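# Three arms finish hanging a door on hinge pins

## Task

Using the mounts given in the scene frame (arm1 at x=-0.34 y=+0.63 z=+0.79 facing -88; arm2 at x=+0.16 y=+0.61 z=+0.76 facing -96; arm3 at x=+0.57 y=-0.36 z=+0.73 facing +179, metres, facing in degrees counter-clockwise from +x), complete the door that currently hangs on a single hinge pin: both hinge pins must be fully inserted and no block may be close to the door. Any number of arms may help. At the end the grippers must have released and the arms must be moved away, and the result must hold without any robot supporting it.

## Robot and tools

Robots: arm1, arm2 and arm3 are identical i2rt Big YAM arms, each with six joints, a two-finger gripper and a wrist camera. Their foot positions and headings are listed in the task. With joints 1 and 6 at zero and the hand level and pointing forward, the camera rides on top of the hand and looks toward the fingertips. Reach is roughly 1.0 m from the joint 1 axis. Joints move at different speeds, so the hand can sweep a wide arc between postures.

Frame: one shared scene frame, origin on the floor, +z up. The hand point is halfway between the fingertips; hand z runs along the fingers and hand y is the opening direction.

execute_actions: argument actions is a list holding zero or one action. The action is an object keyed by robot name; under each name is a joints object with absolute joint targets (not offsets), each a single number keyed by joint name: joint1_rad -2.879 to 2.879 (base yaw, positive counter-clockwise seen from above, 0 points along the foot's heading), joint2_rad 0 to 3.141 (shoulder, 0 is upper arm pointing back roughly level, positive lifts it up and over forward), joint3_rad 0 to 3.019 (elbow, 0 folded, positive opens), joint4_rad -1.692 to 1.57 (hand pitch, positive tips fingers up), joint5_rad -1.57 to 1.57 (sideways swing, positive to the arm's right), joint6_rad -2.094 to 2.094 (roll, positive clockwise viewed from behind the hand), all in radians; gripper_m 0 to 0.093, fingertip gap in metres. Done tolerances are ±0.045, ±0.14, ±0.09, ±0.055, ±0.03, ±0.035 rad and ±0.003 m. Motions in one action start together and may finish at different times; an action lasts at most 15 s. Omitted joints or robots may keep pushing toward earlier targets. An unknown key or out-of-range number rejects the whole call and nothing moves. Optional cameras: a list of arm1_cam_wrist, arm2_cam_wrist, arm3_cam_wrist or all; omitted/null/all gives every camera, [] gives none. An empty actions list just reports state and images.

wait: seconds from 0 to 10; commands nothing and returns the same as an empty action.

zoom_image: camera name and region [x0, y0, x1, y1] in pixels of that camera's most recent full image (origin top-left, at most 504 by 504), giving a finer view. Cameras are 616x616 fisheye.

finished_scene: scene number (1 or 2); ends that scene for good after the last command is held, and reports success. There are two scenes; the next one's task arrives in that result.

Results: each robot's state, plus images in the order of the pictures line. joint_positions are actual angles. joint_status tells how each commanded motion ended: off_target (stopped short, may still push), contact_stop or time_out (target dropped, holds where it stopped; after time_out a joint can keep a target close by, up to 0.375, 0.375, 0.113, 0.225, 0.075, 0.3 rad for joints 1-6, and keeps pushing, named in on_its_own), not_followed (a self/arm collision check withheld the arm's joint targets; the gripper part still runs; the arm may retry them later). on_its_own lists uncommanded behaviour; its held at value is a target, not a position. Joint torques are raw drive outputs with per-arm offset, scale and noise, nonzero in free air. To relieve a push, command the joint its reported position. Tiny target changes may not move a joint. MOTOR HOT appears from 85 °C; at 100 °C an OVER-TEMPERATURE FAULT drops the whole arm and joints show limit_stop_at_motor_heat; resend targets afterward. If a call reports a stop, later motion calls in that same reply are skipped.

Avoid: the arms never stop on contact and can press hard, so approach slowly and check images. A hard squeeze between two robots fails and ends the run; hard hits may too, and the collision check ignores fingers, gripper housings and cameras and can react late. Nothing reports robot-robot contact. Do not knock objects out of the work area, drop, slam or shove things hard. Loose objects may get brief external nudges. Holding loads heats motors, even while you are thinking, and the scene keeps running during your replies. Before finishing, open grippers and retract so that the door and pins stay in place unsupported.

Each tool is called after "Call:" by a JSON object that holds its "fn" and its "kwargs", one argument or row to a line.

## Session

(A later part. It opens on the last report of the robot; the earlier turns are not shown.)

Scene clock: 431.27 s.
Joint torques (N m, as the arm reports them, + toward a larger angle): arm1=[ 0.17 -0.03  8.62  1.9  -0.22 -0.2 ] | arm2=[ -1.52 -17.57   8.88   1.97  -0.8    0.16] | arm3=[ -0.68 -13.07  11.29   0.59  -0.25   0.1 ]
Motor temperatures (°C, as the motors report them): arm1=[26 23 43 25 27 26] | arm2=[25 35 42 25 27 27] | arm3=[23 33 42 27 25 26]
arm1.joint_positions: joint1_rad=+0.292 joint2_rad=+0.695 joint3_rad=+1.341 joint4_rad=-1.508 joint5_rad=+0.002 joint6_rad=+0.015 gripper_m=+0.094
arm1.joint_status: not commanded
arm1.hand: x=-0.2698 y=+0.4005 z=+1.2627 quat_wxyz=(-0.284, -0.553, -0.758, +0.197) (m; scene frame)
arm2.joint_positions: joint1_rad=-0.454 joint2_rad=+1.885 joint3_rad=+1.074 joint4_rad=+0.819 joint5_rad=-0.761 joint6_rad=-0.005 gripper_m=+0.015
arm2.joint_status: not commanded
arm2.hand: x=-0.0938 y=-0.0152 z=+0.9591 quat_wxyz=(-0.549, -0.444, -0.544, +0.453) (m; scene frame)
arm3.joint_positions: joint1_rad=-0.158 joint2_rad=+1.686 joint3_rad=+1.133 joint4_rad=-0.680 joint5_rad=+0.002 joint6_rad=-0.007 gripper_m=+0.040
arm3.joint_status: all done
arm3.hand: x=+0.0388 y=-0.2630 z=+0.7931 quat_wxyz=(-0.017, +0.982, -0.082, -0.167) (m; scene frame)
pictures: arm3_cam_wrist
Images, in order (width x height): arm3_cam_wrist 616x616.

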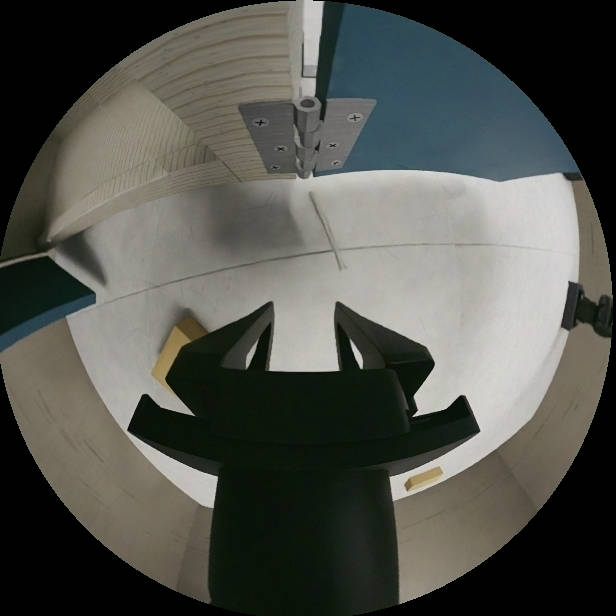

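Call:
{"fn": "execute_actions", "kwargs": {
  "actions": [
    {"arm3":{"joints":{"joint1_rad":-0.235,"joint2_rad":1.82,"joint3_rad":1.25,"joint4_rad":-0.62,"joint6_rad":-0.57,"gripper_m":0.035}}}
  ],
  "cameras": ["arm3_cam_wrist"]
}}

Scene clock: 458.97 s.
Joint torques (N m, as the arm reports them, + toward a larger angle): arm1=[ 0.07  0.01  8.62  1.91 -0.23 -0.21] | arm2=[ -0.92 -17.17   8.95   2.15  -0.82   0.16] | arm3=[  0.08 -13.38  10.47   1.31  -0.24  -0.02]
Motor temperatures (°C, as the motors report them): arm1=[26 23 43 25 27 26] | arm2=[25 35 42 25 28 27] | arm3=[23 34 47 26 25 26]
arm1.joint_positions: joint1_rad=+0.292 joint2_rad=+0.695 joint3_rad=+1.341 joint4_rad=-1.508 joint5_rad=+0.002 joint6_rad=+0.015 gripper_m=+0.094
arm1.joint_status: not commanded
arm1.hand: x=-0.2698 y=+0.4005 z=+1.2627 quat_wxyz=(-0.284, -0.553, -0.758, +0.197) (m; scene frame)
arm2.joint_positions: joint1_rad=-0.454 joint2_rad=+1.885 joint3_rad=+1.074 joint4_rad=+0.819 joint5_rad=-0.761 joint6_rad=-0.005 gripper_m=+0.015
arm2.joint_status: not commanded
arm2.hand: x=-0.0938 y=-0.0152 z=+0.9591 quat_wxyz=(-0.549, -0.444, -0.544, +0.453) (m; scene frame)
arm3.joint_positions: joint1_rad=-0.237 joint2_rad=+1.820 joint3_rad=+1.219 joint4_rad=-0.629 joint5_rad=+0.002 joint6_rad=-0.562 gripper_m=+0.035
arm3.joint_status: all done
arm3.hand: x=+0.0101 y=-0.2120 z=+0.7604 quat_wxyz=(-0.068, +0.974, +0.152, -0.156) (m; scene frame)
pictures: arm3_cam_wrist
Images, in order (width x height): arm3_cam_wrist 616x616.

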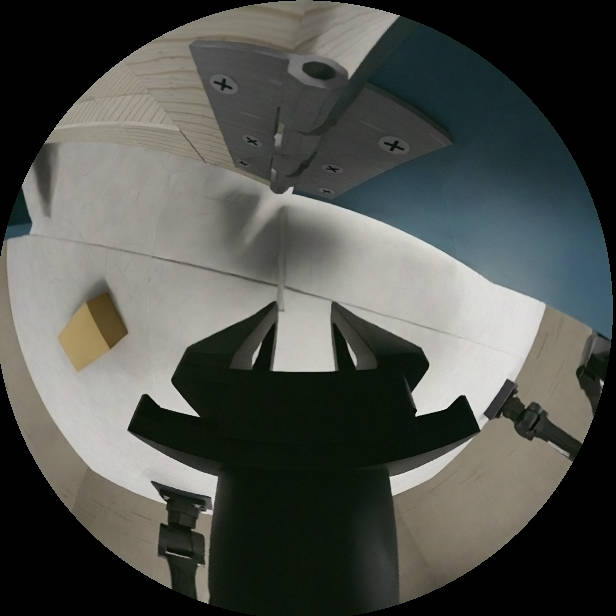

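Call:
{"fn": "execute_actions", "kwargs": {
  "actions": [
    {"arm3":{"joints":{"joint1_rad":-0.192,"joint2_rad":1.86,"joint3_rad":1.265}}}
  ],
  "cameras": []
}}

Call:
{"fn": "execute_actions", "kwargs": {
  "actions": [
    {"arm3":{"joints":{"joint2_rad":1.915}}}
  ],
  "cameras": ["arm3_cam_wrist"]
}}

Scene clock: 469.30 s.
Joint torques (N m, as the arm reports them, + toward a larger angle): arm1=[ 0.13 -0.11  8.59  1.9  -0.23 -0.2 ] | arm2=[ -1.58 -17.08   8.91   2.05  -0.8    0.16] | arm3=[  1.2  -13.26  11.53   1.27  -0.25   0.02]
Motor temperatures (°C, as the motors report them): arm1=[26 23 43 25 27 26] | arm2=[25 36 42 25 28 27] | arm3=[23 35 47 26 25 26]
arm1.joint_positions: joint1_rad=+0.292 joint2_rad=+0.695 joint3_rad=+1.341 joint4_rad=-1.508 joint5_rad=+0.002 joint6_rad=+0.015 gripper_m=+0.094
arm1.joint_status: not commanded
arm1.hand: x=-0.2698 y=+0.4005 z=+1.2627 quat_wxyz=(-0.284, -0.553, -0.758, +0.197) (m; scene frame)
arm2.joint_positions: joint1_rad=-0.454 joint2_rad=+1.885 joint3_rad=+1.074 joint4_rad=+0.819 joint5_rad=-0.761 joint6_rad=-0.005 gripper_m=+0.015
arm2.joint_status: not commanded
arm2.hand: x=-0.0938 y=-0.0152 z=+0.9591 quat_wxyz=(-0.549, -0.444, -0.544, +0.453) (m; scene frame)
arm3.joint_positions: joint1_rad=-0.201 joint2_rad=+1.844 joint3_rad=+1.221 joint4_rad=-0.629 joint5_rad=+0.002 joint6_rad=-0.564 gripper_m=+0.035
arm3.joint_status: all done
arm3.hand: x=+0.0070 y=-0.2323 z=+0.7473 quat_wxyz=(-0.062, +0.973, +0.170, -0.146) (m; scene frame)
pictures: none
No camera images: the call's "cameras" was empty. Leave "cameras" out to get every camera's image.

Scene clock: 469.97 s.
Joint torques (N m, as the arm reports them, + toward a larger angle): arm1=[ 0.1   0.    8.65  1.9  -0.23 -0.21] | arm2=[ -1.46 -17.49   8.85   1.97  -0.79   0.14] | arm3=[  1.25 -10.41  11.06   1.23  -0.23   0.08]
Motor temperatures (°C, as the motors report them): arm1=[26 23 43 25 27 26] | arm2=[25 36 42 25 28 27] | arm3=[23 35 47 26 25 26]
arm1.joint_positions: joint1_rad=+0.292 joint2_rad=+0.695 joint3_rad=+1.341 joint4_rad=-1.508 joint5_rad=+0.002 joint6_rad=+0.015 gripper_m=+0.094
arm1.joint_status: not commanded
arm1.hand: x=-0.2698 y=+0.4005 z=+1.2627 quat_wxyz=(-0.284, -0.553, -0.758, +0.197) (m; scene frame)
arm2.joint_positions: joint1_rad=-0.454 joint2_rad=+1.885 joint3_rad=+1.074 joint4_rad=+0.819 joint5_rad=-0.761 joint6_rad=-0.005 gripper_m=+0.015
arm2.joint_status: not commanded
arm2.hand: x=-0.0938 y=-0.0152 z=+0.9591 quat_wxyz=(-0.549, -0.444, -0.544, +0.453) (m; scene frame)
arm3.joint_positions: joint1_rad=-0.201 joint2_rad=+1.865 joint3_rad=+1.224 joint4_rad=-0.629 joint5_rad=+0.001 joint6_rad=-0.573 gripper_m=+0.035
arm3.joint_status: all done
arm3.hand: x=+0.0081 y=-0.2327 z=+0.7369 quat_wxyz=(-0.058, +0.973, +0.175, -0.138) (m; scene frame)
pictures: arm3_cam_wrist
Images, in order (width x height): arm3_cam_wrist 616x616.

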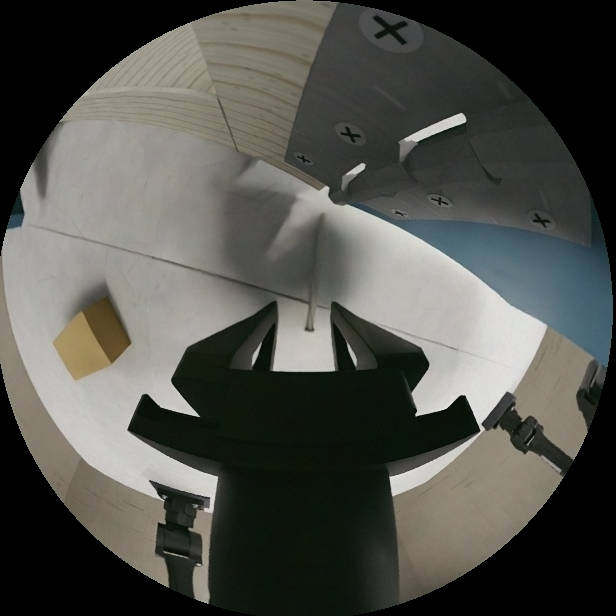

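Call:
{"fn": "execute_actions", "kwargs": {
  "actions": [
    {"arm3":{"joints":{"joint2_rad":1.875,"gripper_m":0.0}}}
  ],
  "cameras": ["arm3_cam_wrist"]
}}

Scene clock: 473.37 s.
Joint torques (N m, as the arm reports them, + toward a larger angle): arm1=[ 0.11 -0.07  8.64  1.86 -0.24 -0.21] | arm2=[ -1.37 -17.33   8.92   1.95  -0.8    0.16] | arm3=[  0.7  -13.28  11.18   1.25  -0.11   0.05]
Motor temperatures (°C, as the motors report them): arm1=[26 23 43 25 27 26] | arm2=[25 36 42 25 28 27] | arm3=[23 34 48 26 25 26]
arm1.joint_positions: joint1_rad=+0.292 joint2_rad=+0.695 joint3_rad=+1.341 joint4_rad=-1.508 joint5_rad=+0.002 joint6_rad=+0.015 gripper_m=+0.094
arm1.joint_status: not commanded
arm1.hand: x=-0.2698 y=+0.4005 z=+1.2627 quat_wxyz=(-0.284, -0.553, -0.758, +0.197) (m; scene frame)
arm2.joint_positions: joint1_rad=-0.454 joint2_rad=+1.885 joint3_rad=+1.074 joint4_rad=+0.819 joint5_rad=-0.761 joint6_rad=-0.005 gripper_m=+0.015
arm2.joint_status: not commanded
arm2.hand: x=-0.0938 y=-0.0152 z=+0.9591 quat_wxyz=(-0.549, -0.444, -0.544, +0.453) (m; scene frame)
arm3.joint_positions: joint1_rad=-0.201 joint2_rad=+1.865 joint3_rad=+1.224 joint4_rad=-0.629 joint5_rad=-0.001 joint6_rad=-0.572 gripper_m=+0.001
arm3.joint_status: all done
arm3.hand: x=+0.0079 y=-0.2330 z=+0.7371 quat_wxyz=(-0.058, +0.973, +0.175, -0.139) (m; scene frame)
pictures: arm3_cam_wrist
Images, in order (width x height): arm3_cam_wrist 616x616.

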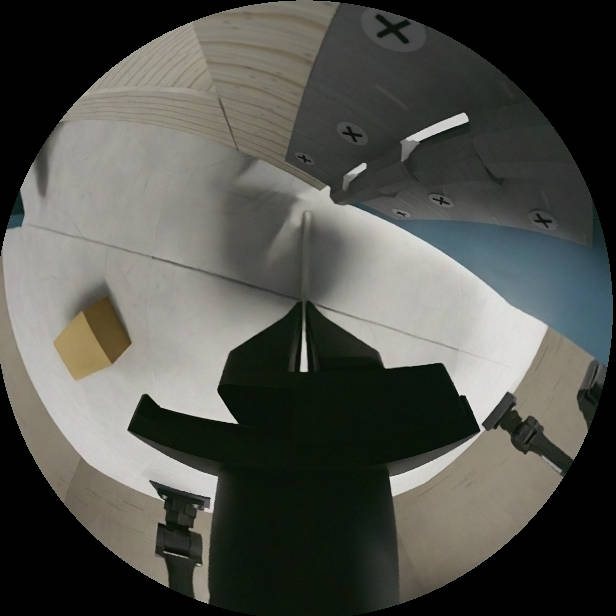

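Call:
{"fn": "execute_actions", "kwargs": {
  "actions": [
    {"arm3":{"joints":{"joint2_rad":1.75,"joint3_rad":1.12}}}
  ],
  "cameras": []
}}

Call:
{"fn": "execute_actions", "kwargs": {
  "actions": [
    {"arm3":{"joints":{"joint2_rad":1.69,"joint4_rad":-0.865,"joint6_rad":1.57}}}
  ],
  "cameras": []
}}

Call:
{"fn": "execute_actions", "kwargs": {
  "actions": [
    {"arm3":{"joints":{"joint2_rad":1.75}}}
  ],
  "cameras": ["arm3_cam_wrist"]
}}

Scene clock: 482.53 s.
Joint torques (N m, as the arm reports them, + toward a larger angle): arm1=[ 0.07  0.16  8.65  1.9  -0.23 -0.21] | arm2=[ -1.71 -17.12   8.9    2.11  -0.81   0.16] | arm3=[  0.9  -13.77   7.46   1.16  -0.13   0.07]
Motor temperatures (°C, as the motors report them): arm1=[26 23 43 25 27 26] | arm2=[25 36 42 25 28 27] | arm3=[23 35 48 26 25 26]
arm1.joint_positions: joint1_rad=+0.292 joint2_rad=+0.695 joint3_rad=+1.341 joint4_rad=-1.508 joint5_rad=+0.002 joint6_rad=+0.015 gripper_m=+0.094
arm1.joint_status: not commanded
arm1.hand: x=-0.2698 y=+0.4005 z=+1.2627 quat_wxyz=(-0.284, -0.553, -0.758, +0.197) (m; scene frame)
arm2.joint_positions: joint1_rad=-0.454 joint2_rad=+1.885 joint3_rad=+1.074 joint4_rad=+0.819 joint5_rad=-0.761 joint6_rad=-0.005 gripper_m=+0.015
arm2.joint_status: not commanded
arm2.hand: x=-0.0938 y=-0.0152 z=+0.9591 quat_wxyz=(-0.549, -0.444, -0.544, +0.453) (m; scene frame)
arm3.joint_positions: joint1_rad=-0.201 joint2_rad=+1.762 joint3_rad=+1.122 joint4_rad=-0.627 joint5_rad=-0.001 joint6_rad=-0.572 gripper_m=+0.001
arm3.joint_status: all done
arm3.hand: x=+0.0424 y=-0.2408 z=+0.7537 quat_wxyz=(-0.058, +0.973, +0.175, -0.140) (m; scene frame)
pictures: none
No camera images: the call's "cameras" was empty. Leave "cameras" out to get every camera's image.

Scene clock: 484.93 s.
Joint torques (N m, as the arm reports them, + toward a larger angle): arm1=[ 0.11 -0.21  8.65  1.86 -0.23 -0.2 ] | arm2=[ -1.43 -16.66   8.92   2.14  -0.81   0.15] | arm3=[  1.01 -12.65   7.45   0.21   0.     0.11]
Motor temperatures (°C, as the motors report them): arm1=[26 23 43 25 27 26] | arm2=[25 36 42 25 28 27] | arm3=[23 35 47 26 25 26]
arm1.joint_positions: joint1_rad=+0.292 joint2_rad=+0.695 joint3_rad=+1.341 joint4_rad=-1.508 joint5_rad=+0.002 joint6_rad=+0.015 gripper_m=+0.094
arm1.joint_status: not commanded
arm1.hand: x=-0.2698 y=+0.4005 z=+1.2627 quat_wxyz=(-0.284, -0.553, -0.758, +0.197) (m; scene frame)
arm2.joint_positions: joint1_rad=-0.454 joint2_rad=+1.885 joint3_rad=+1.074 joint4_rad=+0.819 joint5_rad=-0.761 joint6_rad=-0.005 gripper_m=+0.015
arm2.joint_status: not commanded
arm2.hand: x=-0.0938 y=-0.0152 z=+0.9591 quat_wxyz=(-0.549, -0.444, -0.544, +0.453) (m; scene frame)
arm3.joint_positions: joint1_rad=-0.201 joint2_rad=+1.701 joint3_rad=+1.121 joint4_rad=-0.855 joint5_rad=-0.001 joint6_rad=+1.562 gripper_m=+0.001
arm3.joint_status: all done
arm3.hand: x=+0.0905 y=-0.2514 z=+0.7713 quat_wxyz=(+0.043, +0.628, -0.775, -0.053) (m; scene frame)
pictures: none
No camera images: the call's "cameras" was empty. Leave "cameras" out to get every camera's image.

Scene clock: 485.70 s.
Joint torques (N m, as the arm reports them, + toward a larger angle): arm1=[ 0.11 -0.03  8.7   1.89 -0.24 -0.21] | arm2=[ -1.45 -17.08   8.94   2.18  -0.79   0.13] | arm3=[  0.77 -11.81   7.35   0.33   0.02   0.11]
Motor temperatures (°C, as the motors report them): arm1=[26 23 43 25 27 26] | arm2=[25 36 42 25 28 27] | arm3=[23 35 47 26 25 26]
arm1.joint_positions: joint1_rad=+0.292 joint2_rad=+0.695 joint3_rad=+1.341 joint4_rad=-1.508 joint5_rad=+0.002 joint6_rad=+0.015 gripper_m=+0.094
arm1.joint_status: not commanded
arm1.hand: x=-0.2698 y=+0.4005 z=+1.2627 quat_wxyz=(-0.284, -0.553, -0.758, +0.197) (m; scene frame)
arm2.joint_positions: joint1_rad=-0.454 joint2_rad=+1.885 joint3_rad=+1.074 joint4_rad=+0.819 joint5_rad=-0.761 joint6_rad=-0.005 gripper_m=+0.015
arm2.joint_status: not commanded
arm2.hand: x=-0.0938 y=-0.0152 z=+0.9591 quat_wxyz=(-0.549, -0.444, -0.544, +0.453) (m; scene frame)
arm3.joint_positions: joint1_rad=-0.201 joint2_rad=+1.737 joint3_rad=+1.121 joint4_rad=-0.855 joint5_rad=-0.001 joint6_rad=+1.562 gripper_m=+0.001
arm3.joint_status: all done
arm3.hand: x=+0.0938 y=-0.2521 z=+0.7544 quat_wxyz=(+0.031, +0.629, -0.776, -0.039) (m; scene frame)
pictures: arm3_cam_wrist
Images, in order (width x height): arm3_cam_wrist 616x616.

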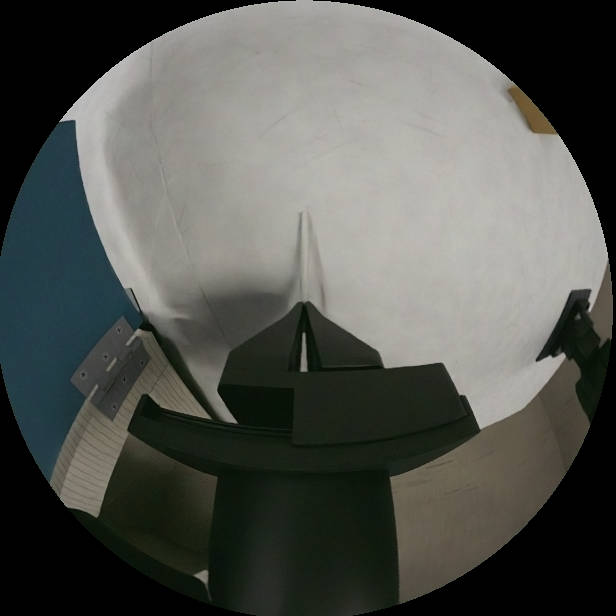

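Call:
{"fn": "execute_actions", "kwargs": {
  "actions": [
    {"arm3":{"joints":{"joint2_rad":1.79}}}
  ],
  "cameras": []
}}

Call:
{"fn": "execute_actions", "kwargs": {
  "actions": [
    {"arm3":{"joints":{"gripper_m":0.04}}}
  ],
  "cameras": []
}}

Call:
{"fn": "execute_actions", "kwargs": {
  "actions": [
    {"arm3":{"joints":{"joint2_rad":1.70}}}
  ],
  "cameras": []
}}

Call:
{"fn": "execute_actions", "kwargs": {
  "actions": [
    {"arm3":{"joints":{"joint6_rad":-1.57,"joint1_rad":-0.245,"joint2_rad":1.74}}}
  ],
  "cameras": ["arm3_cam_wrist"]
}}

Scene clock: 496.97 s.
Joint torques (N m, as the arm reports them, + toward a larger angle): arm1=[ 0.21  0.03  8.62  1.89 -0.23 -0.21] | arm2=[ -1.43 -17.23   8.96   2.06  -0.83   0.17] | arm3=[  0.97 -11.44   6.96   0.09   0.01   0.1 ]
Motor temperatures (°C, as the motors report them): arm1=[26 23 43 25 27 26] | arm2=[25 36 42 25 28 27] | arm3=[23 34 45 26 25 26]
arm1.joint_positions: joint1_rad=+0.292 joint2_rad=+0.695 joint3_rad=+1.341 joint4_rad=-1.508 joint5_rad=+0.002 joint6_rad=+0.015 gripper_m=+0.094
arm1.joint_status: not commanded
arm1.hand: x=-0.2698 y=+0.4005 z=+1.2627 quat_wxyz=(-0.284, -0.553, -0.758, +0.197) (m; scene frame)
arm2.joint_positions: joint1_rad=-0.454 joint2_rad=+1.885 joint3_rad=+1.074 joint4_rad=+0.819 joint5_rad=-0.761 joint6_rad=-0.005 gripper_m=+0.015
arm2.joint_status: not commanded
arm2.hand: x=-0.0938 y=-0.0152 z=+0.9591 quat_wxyz=(-0.549, -0.444, -0.544, +0.453) (m; scene frame)
arm3.joint_positions: joint1_rad=-0.201 joint2_rad=+1.773 joint3_rad=+1.121 joint4_rad=-0.856 joint5_rad=-0.001 joint6_rad=+1.563 gripper_m=+0.000
arm3.joint_status: all done
arm3.hand: x=+0.0982 y=-0.2530 z=+0.7373 quat_wxyz=(+0.019, +0.629, -0.777, -0.024) (m; scene frame)
pictures: none
No camera images: the call's "cameras" was empty. Leave "cameras" out to get every camera's image.

Scene clock: 497.53 s.
Joint torques (N m, as the arm reports them, + toward a larger angle): arm1=[ 0.09 -0.15  8.66  1.83 -0.23 -0.2 ] | arm2=[ -1.04 -17.28   8.82   2.08  -0.82   0.19] | arm3=[  0.85 -11.37   7.14   0.05   0.     0.11]
Motor temperatures (°C, as the motors report them): arm1=[26 23 43 25 27 26] | arm2=[25 36 42 25 28 27] | arm3=[23 34 45 26 25 26]
arm1.joint_positions: joint1_rad=+0.292 joint2_rad=+0.695 joint3_rad=+1.341 joint4_rad=-1.508 joint5_rad=+0.002 joint6_rad=+0.015 gripper_m=+0.094
arm1.joint_status: not commanded
arm1.hand: x=-0.2698 y=+0.4005 z=+1.2627 quat_wxyz=(-0.284, -0.553, -0.758, +0.197) (m; scene frame)
arm2.joint_positions: joint1_rad=-0.454 joint2_rad=+1.885 joint3_rad=+1.074 joint4_rad=+0.819 joint5_rad=-0.761 joint6_rad=-0.005 gripper_m=+0.015
arm2.joint_status: not commanded
arm2.hand: x=-0.0938 y=-0.0152 z=+0.9591 quat_wxyz=(-0.549, -0.444, -0.544, +0.453) (m; scene frame)
arm3.joint_positions: joint1_rad=-0.201 joint2_rad=+1.773 joint3_rad=+1.121 joint4_rad=-0.856 joint5_rad=-0.001 joint6_rad=+1.563 gripper_m=+0.040
arm3.joint_status: all done
arm3.hand: x=+0.0982 y=-0.2530 z=+0.7373 quat_wxyz=(+0.019, +0.629, -0.777, -0.024) (m; scene frame)
pictures: none
No camera images: the call's "cameras" was empty. Leave "cameras" out to get every camera's image.

Scene clock: 498.40 s.
Joint torques (N m, as the arm reports them, + toward a larger angle): arm1=[ 0.07 -0.15  8.67  1.9  -0.23 -0.21] | arm2=[ -1.69 -17.02   8.77   1.92  -0.81   0.16] | arm3=[  0.74 -13.64   7.64   0.37   0.     0.09]
Motor temperatures (°C, as the motors report them): arm1=[26 23 43 25 27 26] | arm2=[25 36 42 25 28 27] | arm3=[23 34 45 26 25 26]
arm1.joint_positions: joint1_rad=+0.292 joint2_rad=+0.695 joint3_rad=+1.341 joint4_rad=-1.508 joint5_rad=+0.002 joint6_rad=+0.015 gripper_m=+0.094
arm1.joint_status: not commanded
arm1.hand: x=-0.2698 y=+0.4005 z=+1.2627 quat_wxyz=(-0.284, -0.553, -0.758, +0.197) (m; scene frame)
arm2.joint_positions: joint1_rad=-0.454 joint2_rad=+1.885 joint3_rad=+1.074 joint4_rad=+0.819 joint5_rad=-0.761 joint6_rad=-0.005 gripper_m=+0.015
arm2.joint_status: not commanded
arm2.hand: x=-0.0938 y=-0.0152 z=+0.9591 quat_wxyz=(-0.549, -0.444, -0.544, +0.453) (m; scene frame)
arm3.joint_positions: joint1_rad=-0.201 joint2_rad=+1.709 joint3_rad=+1.120 joint4_rad=-0.856 joint5_rad=-0.001 joint6_rad=+1.563 gripper_m=+0.040
arm3.joint_status: all done
arm3.hand: x=+0.0919 y=-0.2517 z=+0.7669 quat_wxyz=(+0.039, +0.628, -0.776, -0.049) (m; scene frame)
pictures: none
No camera images: the call's "cameras" was empty. Leave "cameras" out to get every camera's image.

Scene clock: 501.17 s.
Joint torques (N m, as the arm reports them, + toward a larger angle): arm1=[ 0.14 -0.03  8.6   1.89 -0.24 -0.21] | arm2=[ -1.39 -17.15   8.89   1.96  -0.8    0.15] | arm3=[ -0.4  -11.25   7.53   0.18  -0.22  -0.03]
Motor temperatures (°C, as the motors report them): arm1=[26 23 43 25 27 26] | arm2=[25 36 42 25 28 27] | arm3=[23 34 45 26 25 26]
arm1.joint_positions: joint1_rad=+0.292 joint2_rad=+0.695 joint3_rad=+1.341 joint4_rad=-1.508 joint5_rad=+0.002 joint6_rad=+0.015 gripper_m=+0.094
arm1.joint_status: not commanded
arm1.hand: x=-0.2698 y=+0.4005 z=+1.2627 quat_wxyz=(-0.284, -0.553, -0.758, +0.197) (m; scene frame)
arm2.joint_positions: joint1_rad=-0.454 joint2_rad=+1.885 joint3_rad=+1.074 joint4_rad=+0.819 joint5_rad=-0.761 joint6_rad=-0.005 gripper_m=+0.015
arm2.joint_status: not commanded
arm2.hand: x=-0.0938 y=-0.0152 z=+0.9591 quat_wxyz=(-0.549, -0.444, -0.544, +0.453) (m; scene frame)
arm3.joint_positions: joint1_rad=-0.238 joint2_rad=+1.725 joint3_rad=+1.120 joint4_rad=-0.856 joint5_rad=-0.001 joint6_rad=-1.562 gripper_m=+0.040
arm3.joint_status: all done
arm3.hand: x=+0.0976 y=-0.2342 z=+0.7598 quat_wxyz=(-0.043, +0.793, +0.607, -0.034) (m; scene frame)
pictures: arm3_cam_wrist
Images, in order (width x height): arm3_cam_wrist 616x616.

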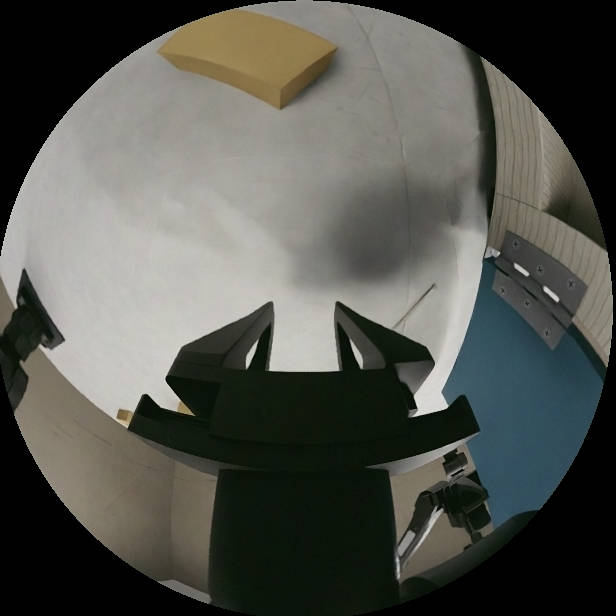

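Call:
{"fn": "zoom_image", "kwargs": {
  "camera": "arm3_cam_wrist",
  "region": [370,260,470,360]
}}

Region (370, 260, 470, 360) of arm3_cam_wrist's 616x616 image, scaled by 5.040, with more detail than that image has.

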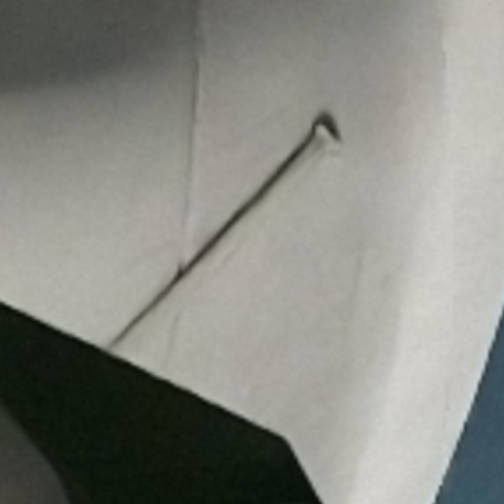

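Call:
{"fn": "execute_actions", "kwargs": {
  "actions": [
    {"arm3":{"joints":{"joint2_rad":1.70,"joint1_rad":-0.295,"joint6_rad":-1.03,"joint4_rad":-0.62}}}
  ],
  "cameras": []
}}

Call:
{"fn": "execute_actions", "kwargs": {
  "actions": [
    {"arm3":{"joints":{"joint2_rad":1.85,"joint3_rad":1.31}}}
  ],
  "cameras": ["arm3_cam_wrist"]
}}

Scene clock: 524.77 s.
Joint torques (N m, as the arm reports them, + toward a larger angle): arm1=[ 0.16 -0.05  8.64  1.89 -0.23 -0.2 ] | arm2=[ -1.21 -17.28   8.77   2.06  -0.77   0.2 ] | arm3=[ -0.28 -14.74   7.8    1.51  -0.17   0.09]
Motor temperatures (°C, as the motors report them): arm1=[26 23 43 25 27 26] | arm2=[25 36 42 25 28 27] | arm3=[23 34 44 26 25 26]
arm1.joint_positions: joint1_rad=+0.292 joint2_rad=+0.695 joint3_rad=+1.341 joint4_rad=-1.508 joint5_rad=+0.002 joint6_rad=+0.015 gripper_m=+0.094
arm1.joint_status: not commanded
arm1.hand: x=-0.2698 y=+0.4005 z=+1.2627 quat_wxyz=(-0.284, -0.553, -0.758, +0.197) (m; scene frame)
arm2.joint_positions: joint1_rad=-0.454 joint2_rad=+1.885 joint3_rad=+1.074 joint4_rad=+0.819 joint5_rad=-0.761 joint6_rad=-0.005 gripper_m=+0.015
arm2.joint_status: not commanded
arm2.hand: x=-0.0938 y=-0.0152 z=+0.9591 quat_wxyz=(-0.549, -0.444, -0.544, +0.453) (m; scene frame)
arm3.joint_positions: joint1_rad=-0.291 joint2_rad=+1.724 joint3_rad=+1.120 joint4_rad=-0.636 joint5_rad=-0.001 joint6_rad=-1.038 gripper_m=+0.040
arm3.joint_status: all done
arm3.hand: x=+0.0544 y=-0.1934 z=+0.7720 quat_wxyz=(-0.103, +0.921, +0.352, -0.129) (m; scene frame)
pictures: none
No camera images: the call's "cameras" was empty. Leave "cameras" out to get every camera's image.

Scene clock: 525.57 s.
Joint torques (N m, as the arm reports them, + toward a larger angle): arm1=[ 0.33 -0.04  8.66  1.86 -0.23 -0.21] | arm2=[ -1.21 -17.1    8.96   2.11  -0.8    0.13] | arm3=[  0.14 -13.8   11.72   1.46  -0.18   0.16]
Motor temperatures (°C, as the motors report them): arm1=[26 23 43 25 27 26] | arm2=[25 36 42 25 28 27] | arm3=[23 34 44 26 25 26]
arm1.joint_positions: joint1_rad=+0.292 joint2_rad=+0.695 joint3_rad=+1.341 joint4_rad=-1.508 joint5_rad=+0.002 joint6_rad=+0.015 gripper_m=+0.094
arm1.joint_status: not commanded
arm1.hand: x=-0.2698 y=+0.4005 z=+1.2627 quat_wxyz=(-0.284, -0.553, -0.758, +0.197) (m; scene frame)
arm2.joint_positions: joint1_rad=-0.454 joint2_rad=+1.885 joint3_rad=+1.074 joint4_rad=+0.819 joint5_rad=-0.761 joint6_rad=-0.005 gripper_m=+0.015
arm2.joint_status: not commanded
arm2.hand: x=-0.0938 y=-0.0152 z=+0.9591 quat_wxyz=(-0.549, -0.444, -0.544, +0.453) (m; scene frame)
arm3.joint_positions: joint1_rad=-0.291 joint2_rad=+1.845 joint3_rad=+1.264 joint4_rad=-0.631 joint5_rad=-0.001 joint6_rad=-1.037 gripper_m=+0.040
arm3.joint_status: all done
arm3.hand: x=+0.0025 y=-0.1769 z=+0.7640 quat_wxyz=(-0.111, +0.919, +0.351, -0.140) (m; scene frame)
pictures: arm3_cam_wrist
Images, in order (width x height): arm3_cam_wrist 616x616.

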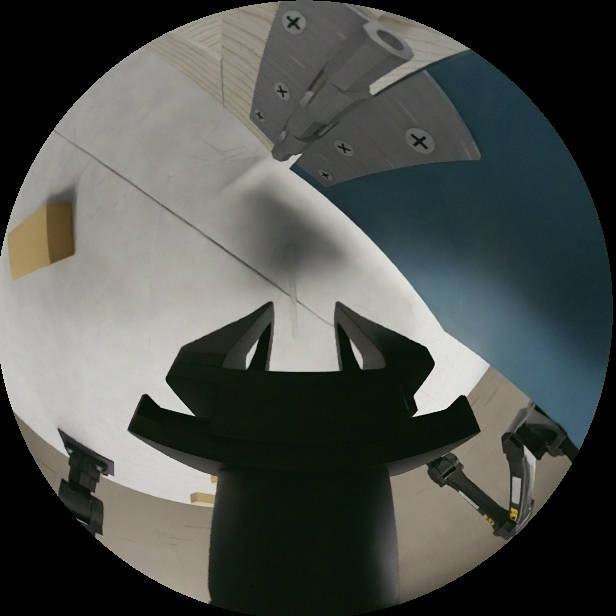

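Call:
{"fn": "execute_actions", "kwargs": {
  "actions": [
    {"arm3":{"joints":{"joint1_rad":-0.265,"joint2_rad":1.915}}}
  ],
  "cameras": ["arm3_cam_wrist"]
}}

Scene clock: 529.97 s.
Joint torques (N m, as the arm reports them, + toward a larger angle): arm1=[ 0.    0.08  8.67  1.85 -0.23 -0.21] | arm2=[ -1.77 -17.2    8.92   1.96  -0.82   0.16] | arm3=[  1.1  -13.21  10.29   1.18  -0.2    0.15]
Motor temperatures (°C, as the motors report them): arm1=[26 23 43 25 27 26] | arm2=[25 36 42 25 28 27] | arm3=[23 35 46 26 25 26]
arm1.joint_positions: joint1_rad=+0.292 joint2_rad=+0.695 joint3_rad=+1.341 joint4_rad=-1.508 joint5_rad=+0.002 joint6_rad=+0.015 gripper_m=+0.094
arm1.joint_status: not commanded
arm1.hand: x=-0.2698 y=+0.4005 z=+1.2627 quat_wxyz=(-0.284, -0.553, -0.758, +0.197) (m; scene frame)
arm2.joint_positions: joint1_rad=-0.454 joint2_rad=+1.885 joint3_rad=+1.074 joint4_rad=+0.819 joint5_rad=-0.761 joint6_rad=-0.005 gripper_m=+0.015
arm2.joint_status: not commanded
arm2.hand: x=-0.0938 y=-0.0152 z=+0.9591 quat_wxyz=(-0.549, -0.444, -0.544, +0.453) (m; scene frame)
arm3.joint_positions: joint1_rad=-0.278 joint2_rad=+1.895 joint3_rad=+1.279 joint4_rad=-0.629 joint5_rad=+0.000 joint6_rad=-1.037 gripper_m=+0.040
arm3.joint_status: all done
arm3.hand: x=-0.0018 y=-0.1840 z=+0.7412 quat_wxyz=(-0.101, +0.919, +0.358, -0.128) (m; scene frame)
pictures: arm3_cam_wrist
Images, in order (width x height): arm3_cam_wrist 616x616.

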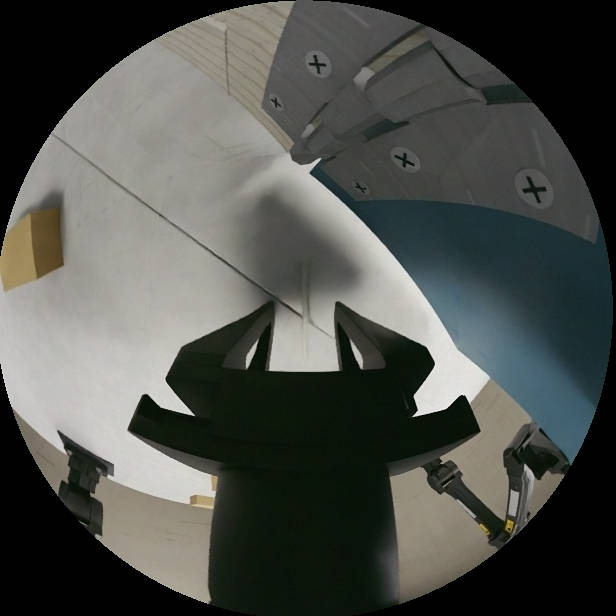

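Centred. Lower a little more and close.

Call:
{"fn": "execute_actions", "kwargs": {
  "actions": [
    {"arm3":{"joints":{"joint2_rad":1.945}}}
  ],
  "cameras": []
}}

Call:
{"fn": "execute_actions", "kwargs": {
  "actions": [
    {"arm3":{"joints":{"gripper_m":0.0}}}
  ],
  "cameras": []
}}

Call:
{"fn": "execute_actions", "kwargs": {
  "actions": [
    {"arm3":{"joints":{"joint2_rad":1.70,"joint3_rad":1.1}}}
  ],
  "cameras": ["arm3_cam_wrist"]
}}

Scene clock: 534.70 s.
Joint torques (N m, as the arm reports them, + toward a larger angle): arm1=[ 0.36 -0.02  8.68  1.91 -0.23 -0.2 ] | arm2=[ -1.5  -17.     8.91   2.03  -0.8    0.19] | arm3=[  1.14 -11.56  10.26   1.27  -0.21   0.14]
Motor temperatures (°C, as the motors report them): arm1=[26 23 43 25 27 26] | arm2=[25 36 42 25 28 27] | arm3=[23 35 46 26 25 26]
arm1.joint_positions: joint1_rad=+0.292 joint2_rad=+0.695 joint3_rad=+1.341 joint4_rad=-1.508 joint5_rad=+0.002 joint6_rad=+0.015 gripper_m=+0.094
arm1.joint_status: not commanded
arm1.hand: x=-0.2698 y=+0.4005 z=+1.2627 quat_wxyz=(-0.284, -0.553, -0.758, +0.197) (m; scene frame)
arm2.joint_positions: joint1_rad=-0.454 joint2_rad=+1.885 joint3_rad=+1.074 joint4_rad=+0.819 joint5_rad=-0.761 joint6_rad=-0.005 gripper_m=+0.015
arm2.joint_status: not commanded
arm2.hand: x=-0.0938 y=-0.0152 z=+0.9591 quat_wxyz=(-0.549, -0.444, -0.544, +0.453) (m; scene frame)
arm3.joint_positions: joint1_rad=-0.278 joint2_rad=+1.898 joint3_rad=+1.279 joint4_rad=-0.629 joint5_rad=+0.000 joint6_rad=-1.037 gripper_m=+0.040
arm3.joint_status: all done
arm3.hand: x=-0.0015 y=-0.1841 z=+0.7397 quat_wxyz=(-0.100, +0.919, +0.359, -0.127) (m; scene frame)
pictures: none
No camera images: the call's "cameras" was empty. Leave "cameras" out to get every camera's image.

Scene clock: 535.27 s.
Joint torques (N m, as the arm reports them, + toward a larger angle): arm1=[ 0.04  0.    8.64  1.86 -0.24 -0.22] | arm2=[ -1.15 -17.19   8.87   2.05  -0.79   0.16] | arm3=[  1.28 -11.81  10.32   1.26  -0.17   0.15]
Motor temperatures (°C, as the motors report them): arm1=[26 23 43 25 27 26] | arm2=[25 36 42 25 28 27] | arm3=[23 35 46 26 25 26]
arm1.joint_positions: joint1_rad=+0.292 joint2_rad=+0.695 joint3_rad=+1.341 joint4_rad=-1.508 joint5_rad=+0.002 joint6_rad=+0.015 gripper_m=+0.094
arm1.joint_status: not commanded
arm1.hand: x=-0.2698 y=+0.4005 z=+1.2627 quat_wxyz=(-0.284, -0.553, -0.758, +0.197) (m; scene frame)
arm2.joint_positions: joint1_rad=-0.454 joint2_rad=+1.885 joint3_rad=+1.074 joint4_rad=+0.819 joint5_rad=-0.761 joint6_rad=-0.005 gripper_m=+0.015
arm2.joint_status: not commanded
arm2.hand: x=-0.0938 y=-0.0152 z=+0.9591 quat_wxyz=(-0.549, -0.444, -0.544, +0.453) (m; scene frame)
arm3.joint_positions: joint1_rad=-0.278 joint2_rad=+1.900 joint3_rad=+1.279 joint4_rad=-0.629 joint5_rad=-0.001 joint6_rad=-1.039 gripper_m=+0.000
arm3.joint_status: all done
arm3.hand: x=-0.0013 y=-0.1841 z=+0.7386 quat_wxyz=(-0.099, +0.919, +0.359, -0.126) (m; scene frame)
pictures: none
No camera images: the call's "cameras" was empty. Leave "cameras" out to get every camera's image.

Scene clock: 536.43 s.
Joint torques (N m, as the arm reports them, + toward a larger angle): arm1=[ 0.15 -0.1   8.67  1.9  -0.24 -0.2 ] | arm2=[ -1.29 -17.     8.95   2.11  -0.83   0.14] | arm3=[  1.33 -12.38   8.08   1.09  -0.18   0.11]
Motor temperatures (°C, as the motors report them): arm1=[26 23 43 25 27 26] | arm2=[25 36 42 25 28 27] | arm3=[23 35 46 26 25 26]
arm1.joint_positions: joint1_rad=+0.292 joint2_rad=+0.695 joint3_rad=+1.341 joint4_rad=-1.508 joint5_rad=+0.002 joint6_rad=+0.015 gripper_m=+0.094
arm1.joint_status: not commanded
arm1.hand: x=-0.2698 y=+0.4005 z=+1.2627 quat_wxyz=(-0.284, -0.553, -0.758, +0.197) (m; scene frame)
arm2.joint_positions: joint1_rad=-0.454 joint2_rad=+1.885 joint3_rad=+1.074 joint4_rad=+0.819 joint5_rad=-0.761 joint6_rad=-0.005 gripper_m=+0.015
arm2.joint_status: not commanded
arm2.hand: x=-0.0938 y=-0.0152 z=+0.9591 quat_wxyz=(-0.549, -0.444, -0.544, +0.453) (m; scene frame)
arm3.joint_positions: joint1_rad=-0.276 joint2_rad=+1.703 joint3_rad=+1.099 joint4_rad=-0.624 joint5_rad=-0.001 joint6_rad=-1.037 gripper_m=+0.000
arm3.joint_status: all done
arm3.hand: x=+0.0565 y=-0.2028 z=+0.7754 quat_wxyz=(-0.105, +0.918, +0.359, -0.134) (m; scene frame)
pictures: arm3_cam_wrist
Images, in order (width x height): arm3_cam_wrist 616x616.

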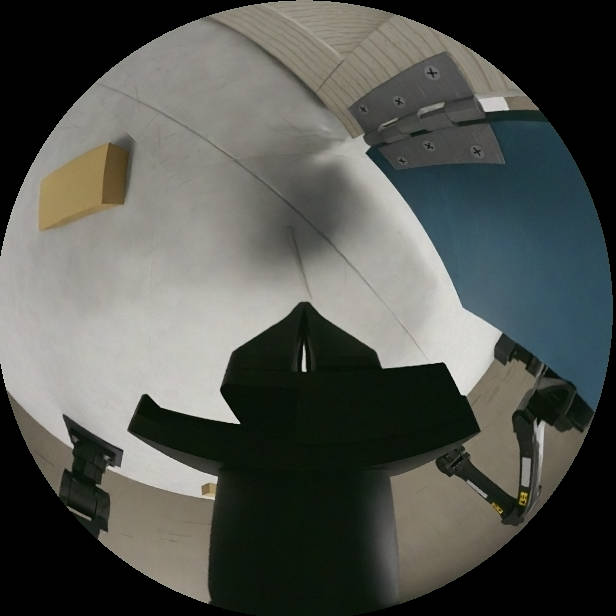

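Call:
{"fn": "execute_actions", "kwargs": {
  "actions": [
    {"arm3":{"joints":{"joint2_rad":1.78,"joint3_rad":1.15,"joint4_rad":-0.31,"joint6_rad":-1.0,"gripper_m":0.04}}}
  ],
  "cameras": []
}}

Call:
{"fn": "execute_actions", "kwargs": {
  "actions": [
    {"arm3":{"joints":{"joint2_rad":1.86}}}
  ],
  "cameras": ["arm3_cam_wrist"]
}}

Scene clock: 546.87 s.
Joint torques (N m, as the arm reports them, + toward a larger angle): arm1=[ 0.1   0.08  8.65  1.85 -0.23 -0.22] | arm2=[ -1.32 -17.27   8.9    1.97  -0.79   0.13] | arm3=[  1.14 -12.98  11.4    1.87  -0.15   0.16]
Motor temperatures (°C, as the motors report them): arm1=[26 23 43 25 27 26] | arm2=[25 36 42 25 28 27] | arm3=[23 35 46 26 25 26]
arm1.joint_positions: joint1_rad=+0.292 joint2_rad=+0.695 joint3_rad=+1.341 joint4_rad=-1.508 joint5_rad=+0.002 joint6_rad=+0.015 gripper_m=+0.094
arm1.joint_status: not commanded
arm1.hand: x=-0.2698 y=+0.4005 z=+1.2627 quat_wxyz=(-0.284, -0.553, -0.758, +0.197) (m; scene frame)
arm2.joint_positions: joint1_rad=-0.454 joint2_rad=+1.885 joint3_rad=+1.074 joint4_rad=+0.819 joint5_rad=-0.761 joint6_rad=-0.005 gripper_m=+0.015
arm2.joint_status: not commanded
arm2.hand: x=-0.0938 y=-0.0152 z=+0.9591 quat_wxyz=(-0.549, -0.444, -0.544, +0.453) (m; scene frame)
arm3.joint_positions: joint1_rad=-0.276 joint2_rad=+1.777 joint3_rad=+1.107 joint4_rad=-0.327 joint5_rad=-0.001 joint6_rad=-1.008 gripper_m=+0.040
arm3.joint_status: all done
arm3.hand: x=-0.0032 y=-0.1849 z=+0.7703 quat_wxyz=(-0.171, +0.898, +0.336, -0.225) (m; scene frame)
pictures: none
No camera images: the call's "cameras" was empty. Leave "cameras" out to get every camera's image.

Scene clock: 547.77 s.
Joint torques (N m, as the arm reports them, + toward a larger angle): arm1=[ 0.03 -0.01  8.67  1.9  -0.24 -0.22] | arm2=[ -1.33 -17.36   8.86   2.09  -0.83   0.16] | arm3=[  1.14 -11.74   9.78   1.74  -0.16   0.18]
Motor temperatures (°C, as the motors report them): arm1=[26 23 43 25 27 26] | arm2=[25 36 42 25 28 27] | arm3=[23 35 46 26 25 26]
arm1.joint_positions: joint1_rad=+0.292 joint2_rad=+0.695 joint3_rad=+1.341 joint4_rad=-1.508 joint5_rad=+0.002 joint6_rad=+0.015 gripper_m=+0.094
arm1.joint_status: not commanded
arm1.hand: x=-0.2698 y=+0.4005 z=+1.2627 quat_wxyz=(-0.284, -0.553, -0.758, +0.197) (m; scene frame)
arm2.joint_positions: joint1_rad=-0.454 joint2_rad=+1.885 joint3_rad=+1.074 joint4_rad=+0.819 joint5_rad=-0.761 joint6_rad=-0.005 gripper_m=+0.015
arm2.joint_status: not commanded
arm2.hand: x=-0.0938 y=-0.0152 z=+0.9591 quat_wxyz=(-0.549, -0.444, -0.544, +0.453) (m; scene frame)
arm3.joint_positions: joint1_rad=-0.276 joint2_rad=+1.837 joint3_rad=+1.123 joint4_rad=-0.318 joint5_rad=-0.001 joint6_rad=-1.007 gripper_m=+0.040
arm3.joint_status: all done
arm3.hand: x=-0.0063 y=-0.1839 z=+0.7435 quat_wxyz=(-0.161, +0.903, +0.338, -0.212) (m; scene frame)
pictures: arm3_cam_wrist
Images, in order (width x height): arm3_cam_wrist 616x616.

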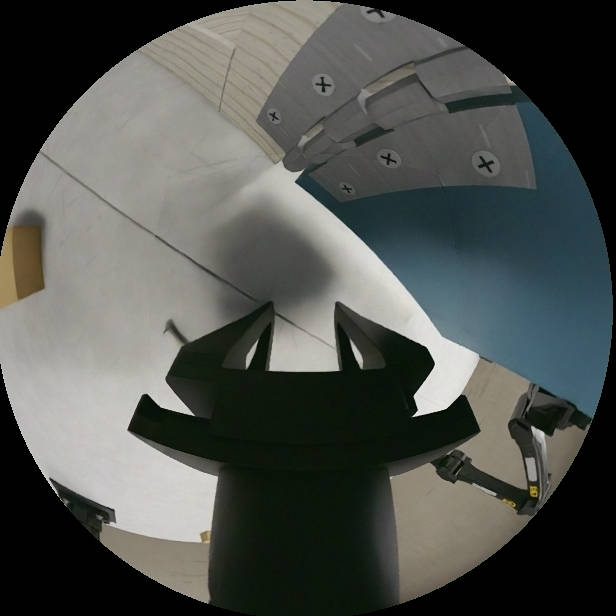

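Call:
{"fn": "execute_actions", "kwargs": {
  "actions": [
    {"arm3":{"joints":{"joint2_rad":1.62,"joint3_rad":1.05,"joint4_rad":-0.85,"joint6_rad":0,"joint1_rad":-0.2}}}
  ],
  "cameras": ["arm3_cam_wrist"]
}}

Scene clock: 553.00 s.
Joint torques (N m, as the arm reports them, + toward a larger angle): arm1=[ 0.14 -0.11  8.68  1.88 -0.23 -0.22] | arm2=[ -1.4  -16.93   8.92   2.08  -0.79   0.15] | arm3=[ -0.06 -10.72   8.18   0.21  -0.12   0.13]
Motor temperatures (°C, as the motors report them): arm1=[26 23 43 25 27 26] | arm2=[25 36 42 25 28 27] | arm3=[23 35 46 26 25 26]
arm1.joint_positions: joint1_rad=+0.292 joint2_rad=+0.695 joint3_rad=+1.341 joint4_rad=-1.508 joint5_rad=+0.002 joint6_rad=+0.015 gripper_m=+0.094
arm1.joint_status: not commanded
arm1.hand: x=-0.2698 y=+0.4005 z=+1.2627 quat_wxyz=(-0.284, -0.553, -0.758, +0.197) (m; scene frame)
arm2.joint_positions: joint1_rad=-0.454 joint2_rad=+1.885 joint3_rad=+1.074 joint4_rad=+0.819 joint5_rad=-0.761 joint6_rad=-0.005 gripper_m=+0.015
arm2.joint_status: not commanded
arm2.hand: x=-0.0938 y=-0.0152 z=+0.9591 quat_wxyz=(-0.549, -0.444, -0.544, +0.453) (m; scene frame)
arm3.joint_positions: joint1_rad=-0.197 joint2_rad=+1.613 joint3_rad=+1.044 joint4_rad=-0.839 joint5_rad=+0.000 joint6_rad=-0.008 gripper_m=+0.040
arm3.joint_status: all done
arm3.hand: x=+0.1132 y=-0.2583 z=+0.7847 quat_wxyz=(-0.009, +0.991, -0.102, -0.081) (m; scene frame)
pictures: arm3_cam_wrist
Images, in order (width x height): arm3_cam_wrist 616x616.

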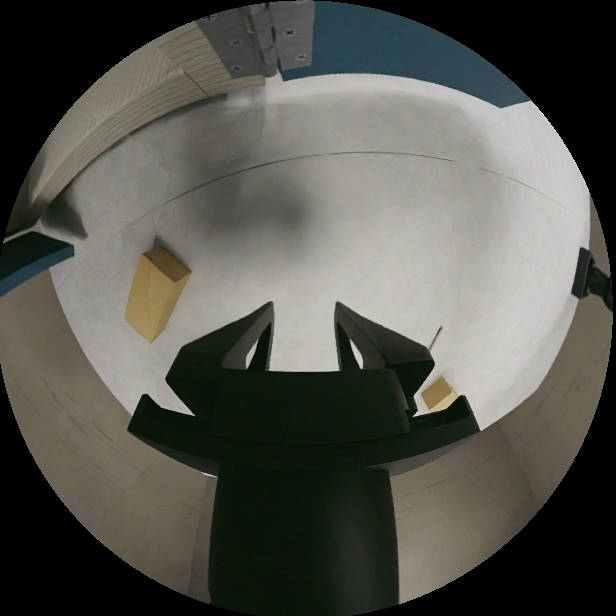

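Call:
{"fn": "execute_actions", "kwargs": {
  "actions": [
    {"arm3":{"joints":{"joint1_rad":-0.6,"joint2_rad":1.48,"joint3_rad":0.94,"joint4_rad":-0.845}}}
  ],
  "cameras": ["arm3_cam_wrist"]
}}

Scene clock: 560.93 s.
Joint torques (N m, as the arm reports them, + toward a larger angle): arm1=[ 0.08 -0.19  8.67  1.89 -0.24 -0.21] | arm2=[ -1.45 -17.23   8.95   2.01  -0.79   0.13] | arm3=[  0.62 -10.32   8.13   0.55  -0.14   0.08]
Motor temperatures (°C, as the motors report them): arm1=[26 23 43 25 27 26] | arm2=[25 36 42 25 28 27] | arm3=[23 34 46 26 25 26]
arm1.joint_positions: joint1_rad=+0.292 joint2_rad=+0.695 joint3_rad=+1.341 joint4_rad=-1.508 joint5_rad=+0.002 joint6_rad=+0.015 gripper_m=+0.094
arm1.joint_status: not commanded
arm1.hand: x=-0.2698 y=+0.4005 z=+1.2627 quat_wxyz=(-0.284, -0.553, -0.758, +0.197) (m; scene frame)
arm2.joint_positions: joint1_rad=-0.454 joint2_rad=+1.885 joint3_rad=+1.074 joint4_rad=+0.819 joint5_rad=-0.761 joint6_rad=-0.005 gripper_m=+0.015
arm2.joint_status: not commanded
arm2.hand: x=-0.0938 y=-0.0152 z=+0.9591 quat_wxyz=(-0.549, -0.444, -0.544, +0.453) (m; scene frame)
arm3.joint_positions: joint1_rad=-0.606 joint2_rad=+1.487 joint3_rad=+0.938 joint4_rad=-0.840 joint5_rad=+0.000 joint6_rad=-0.006 gripper_m=+0.040
arm3.joint_status: all done
arm3.hand: x=+0.2224 y=-0.1076 z=+0.7994 quat_wxyz=(-0.028, +0.949, -0.302, -0.086) (m; scene frame)
pictures: arm3_cam_wrist
Images, in order (width x height): arm3_cam_wrist 616x616.

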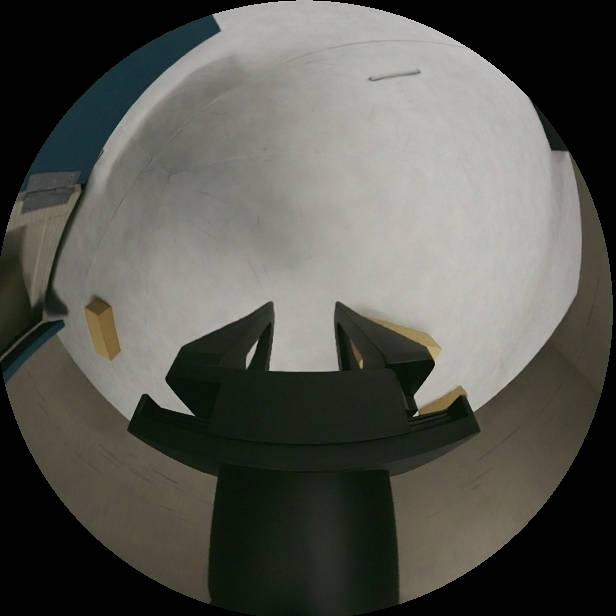

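Call:
{"fn": "execute_actions", "kwargs": {
  "actions": [],
  "cameras": ["arm3_cam_wrist"]
}}

Call:
{"fn": "zoom_image", "kwargs": {
  "camera": "arm3_cam_wrist",
  "region": [340,40,460,120]
}}

Scene clock: 569.33 s.
Joint torques (N m, as the arm reports them, + toward a larger angle): arm1=[ 0.13 -0.03  8.65  1.81 -0.23 -0.21] | arm2=[ -1.3  -17.02   8.9    2.    -0.82   0.14] | arm3=[ 0.49 -9.71  8.06  0.51 -0.11  0.11]
Motor temperatures (°C, as the motors report them): arm1=[26 23 43 25 27 26] | arm2=[25 37 41 25 28 27] | arm3=[23 34 45 26 25 26]
arm1.joint_positions: joint1_rad=+0.292 joint2_rad=+0.695 joint3_rad=+1.341 joint4_rad=-1.508 joint5_rad=+0.002 joint6_rad=+0.015 gripper_m=+0.094
arm1.joint_status: not commanded
arm1.hand: x=-0.2698 y=+0.4005 z=+1.2627 quat_wxyz=(-0.284, -0.553, -0.758, +0.197) (m; scene frame)
arm2.joint_positions: joint1_rad=-0.454 joint2_rad=+1.885 joint3_rad=+1.074 joint4_rad=+0.819 joint5_rad=-0.761 joint6_rad=-0.005 gripper_m=+0.015
arm2.joint_status: not commanded
arm2.hand: x=-0.0938 y=-0.0152 z=+0.9591 quat_wxyz=(-0.549, -0.444, -0.544, +0.453) (m; scene frame)
arm3.joint_positions: joint1_rad=-0.606 joint2_rad=+1.487 joint3_rad=+0.938 joint4_rad=-0.840 joint5_rad=+0.000 joint6_rad=-0.006 gripper_m=+0.040
arm3.joint_status: all done
arm3.hand: x=+0.2224 y=-0.1076 z=+0.7994 quat_wxyz=(-0.028, +0.949, -0.302, -0.086) (m; scene frame)
pictures: arm3_cam_wrist
Images, in order (width x height): arm3_cam_wrist 616x616.

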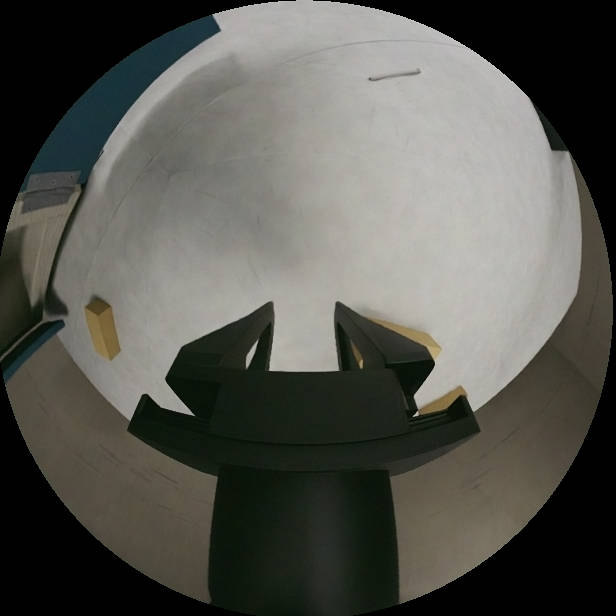

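Region (340, 40, 460, 120) of arm3_cam_wrist's 616x616 image, scaled by 4.200, with more detail than that image has.

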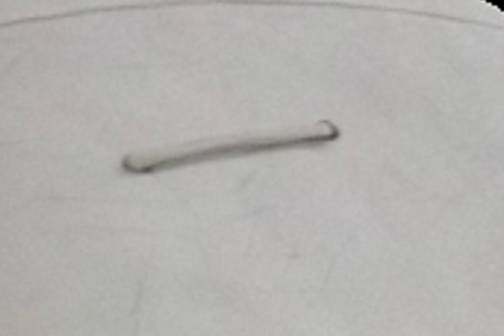

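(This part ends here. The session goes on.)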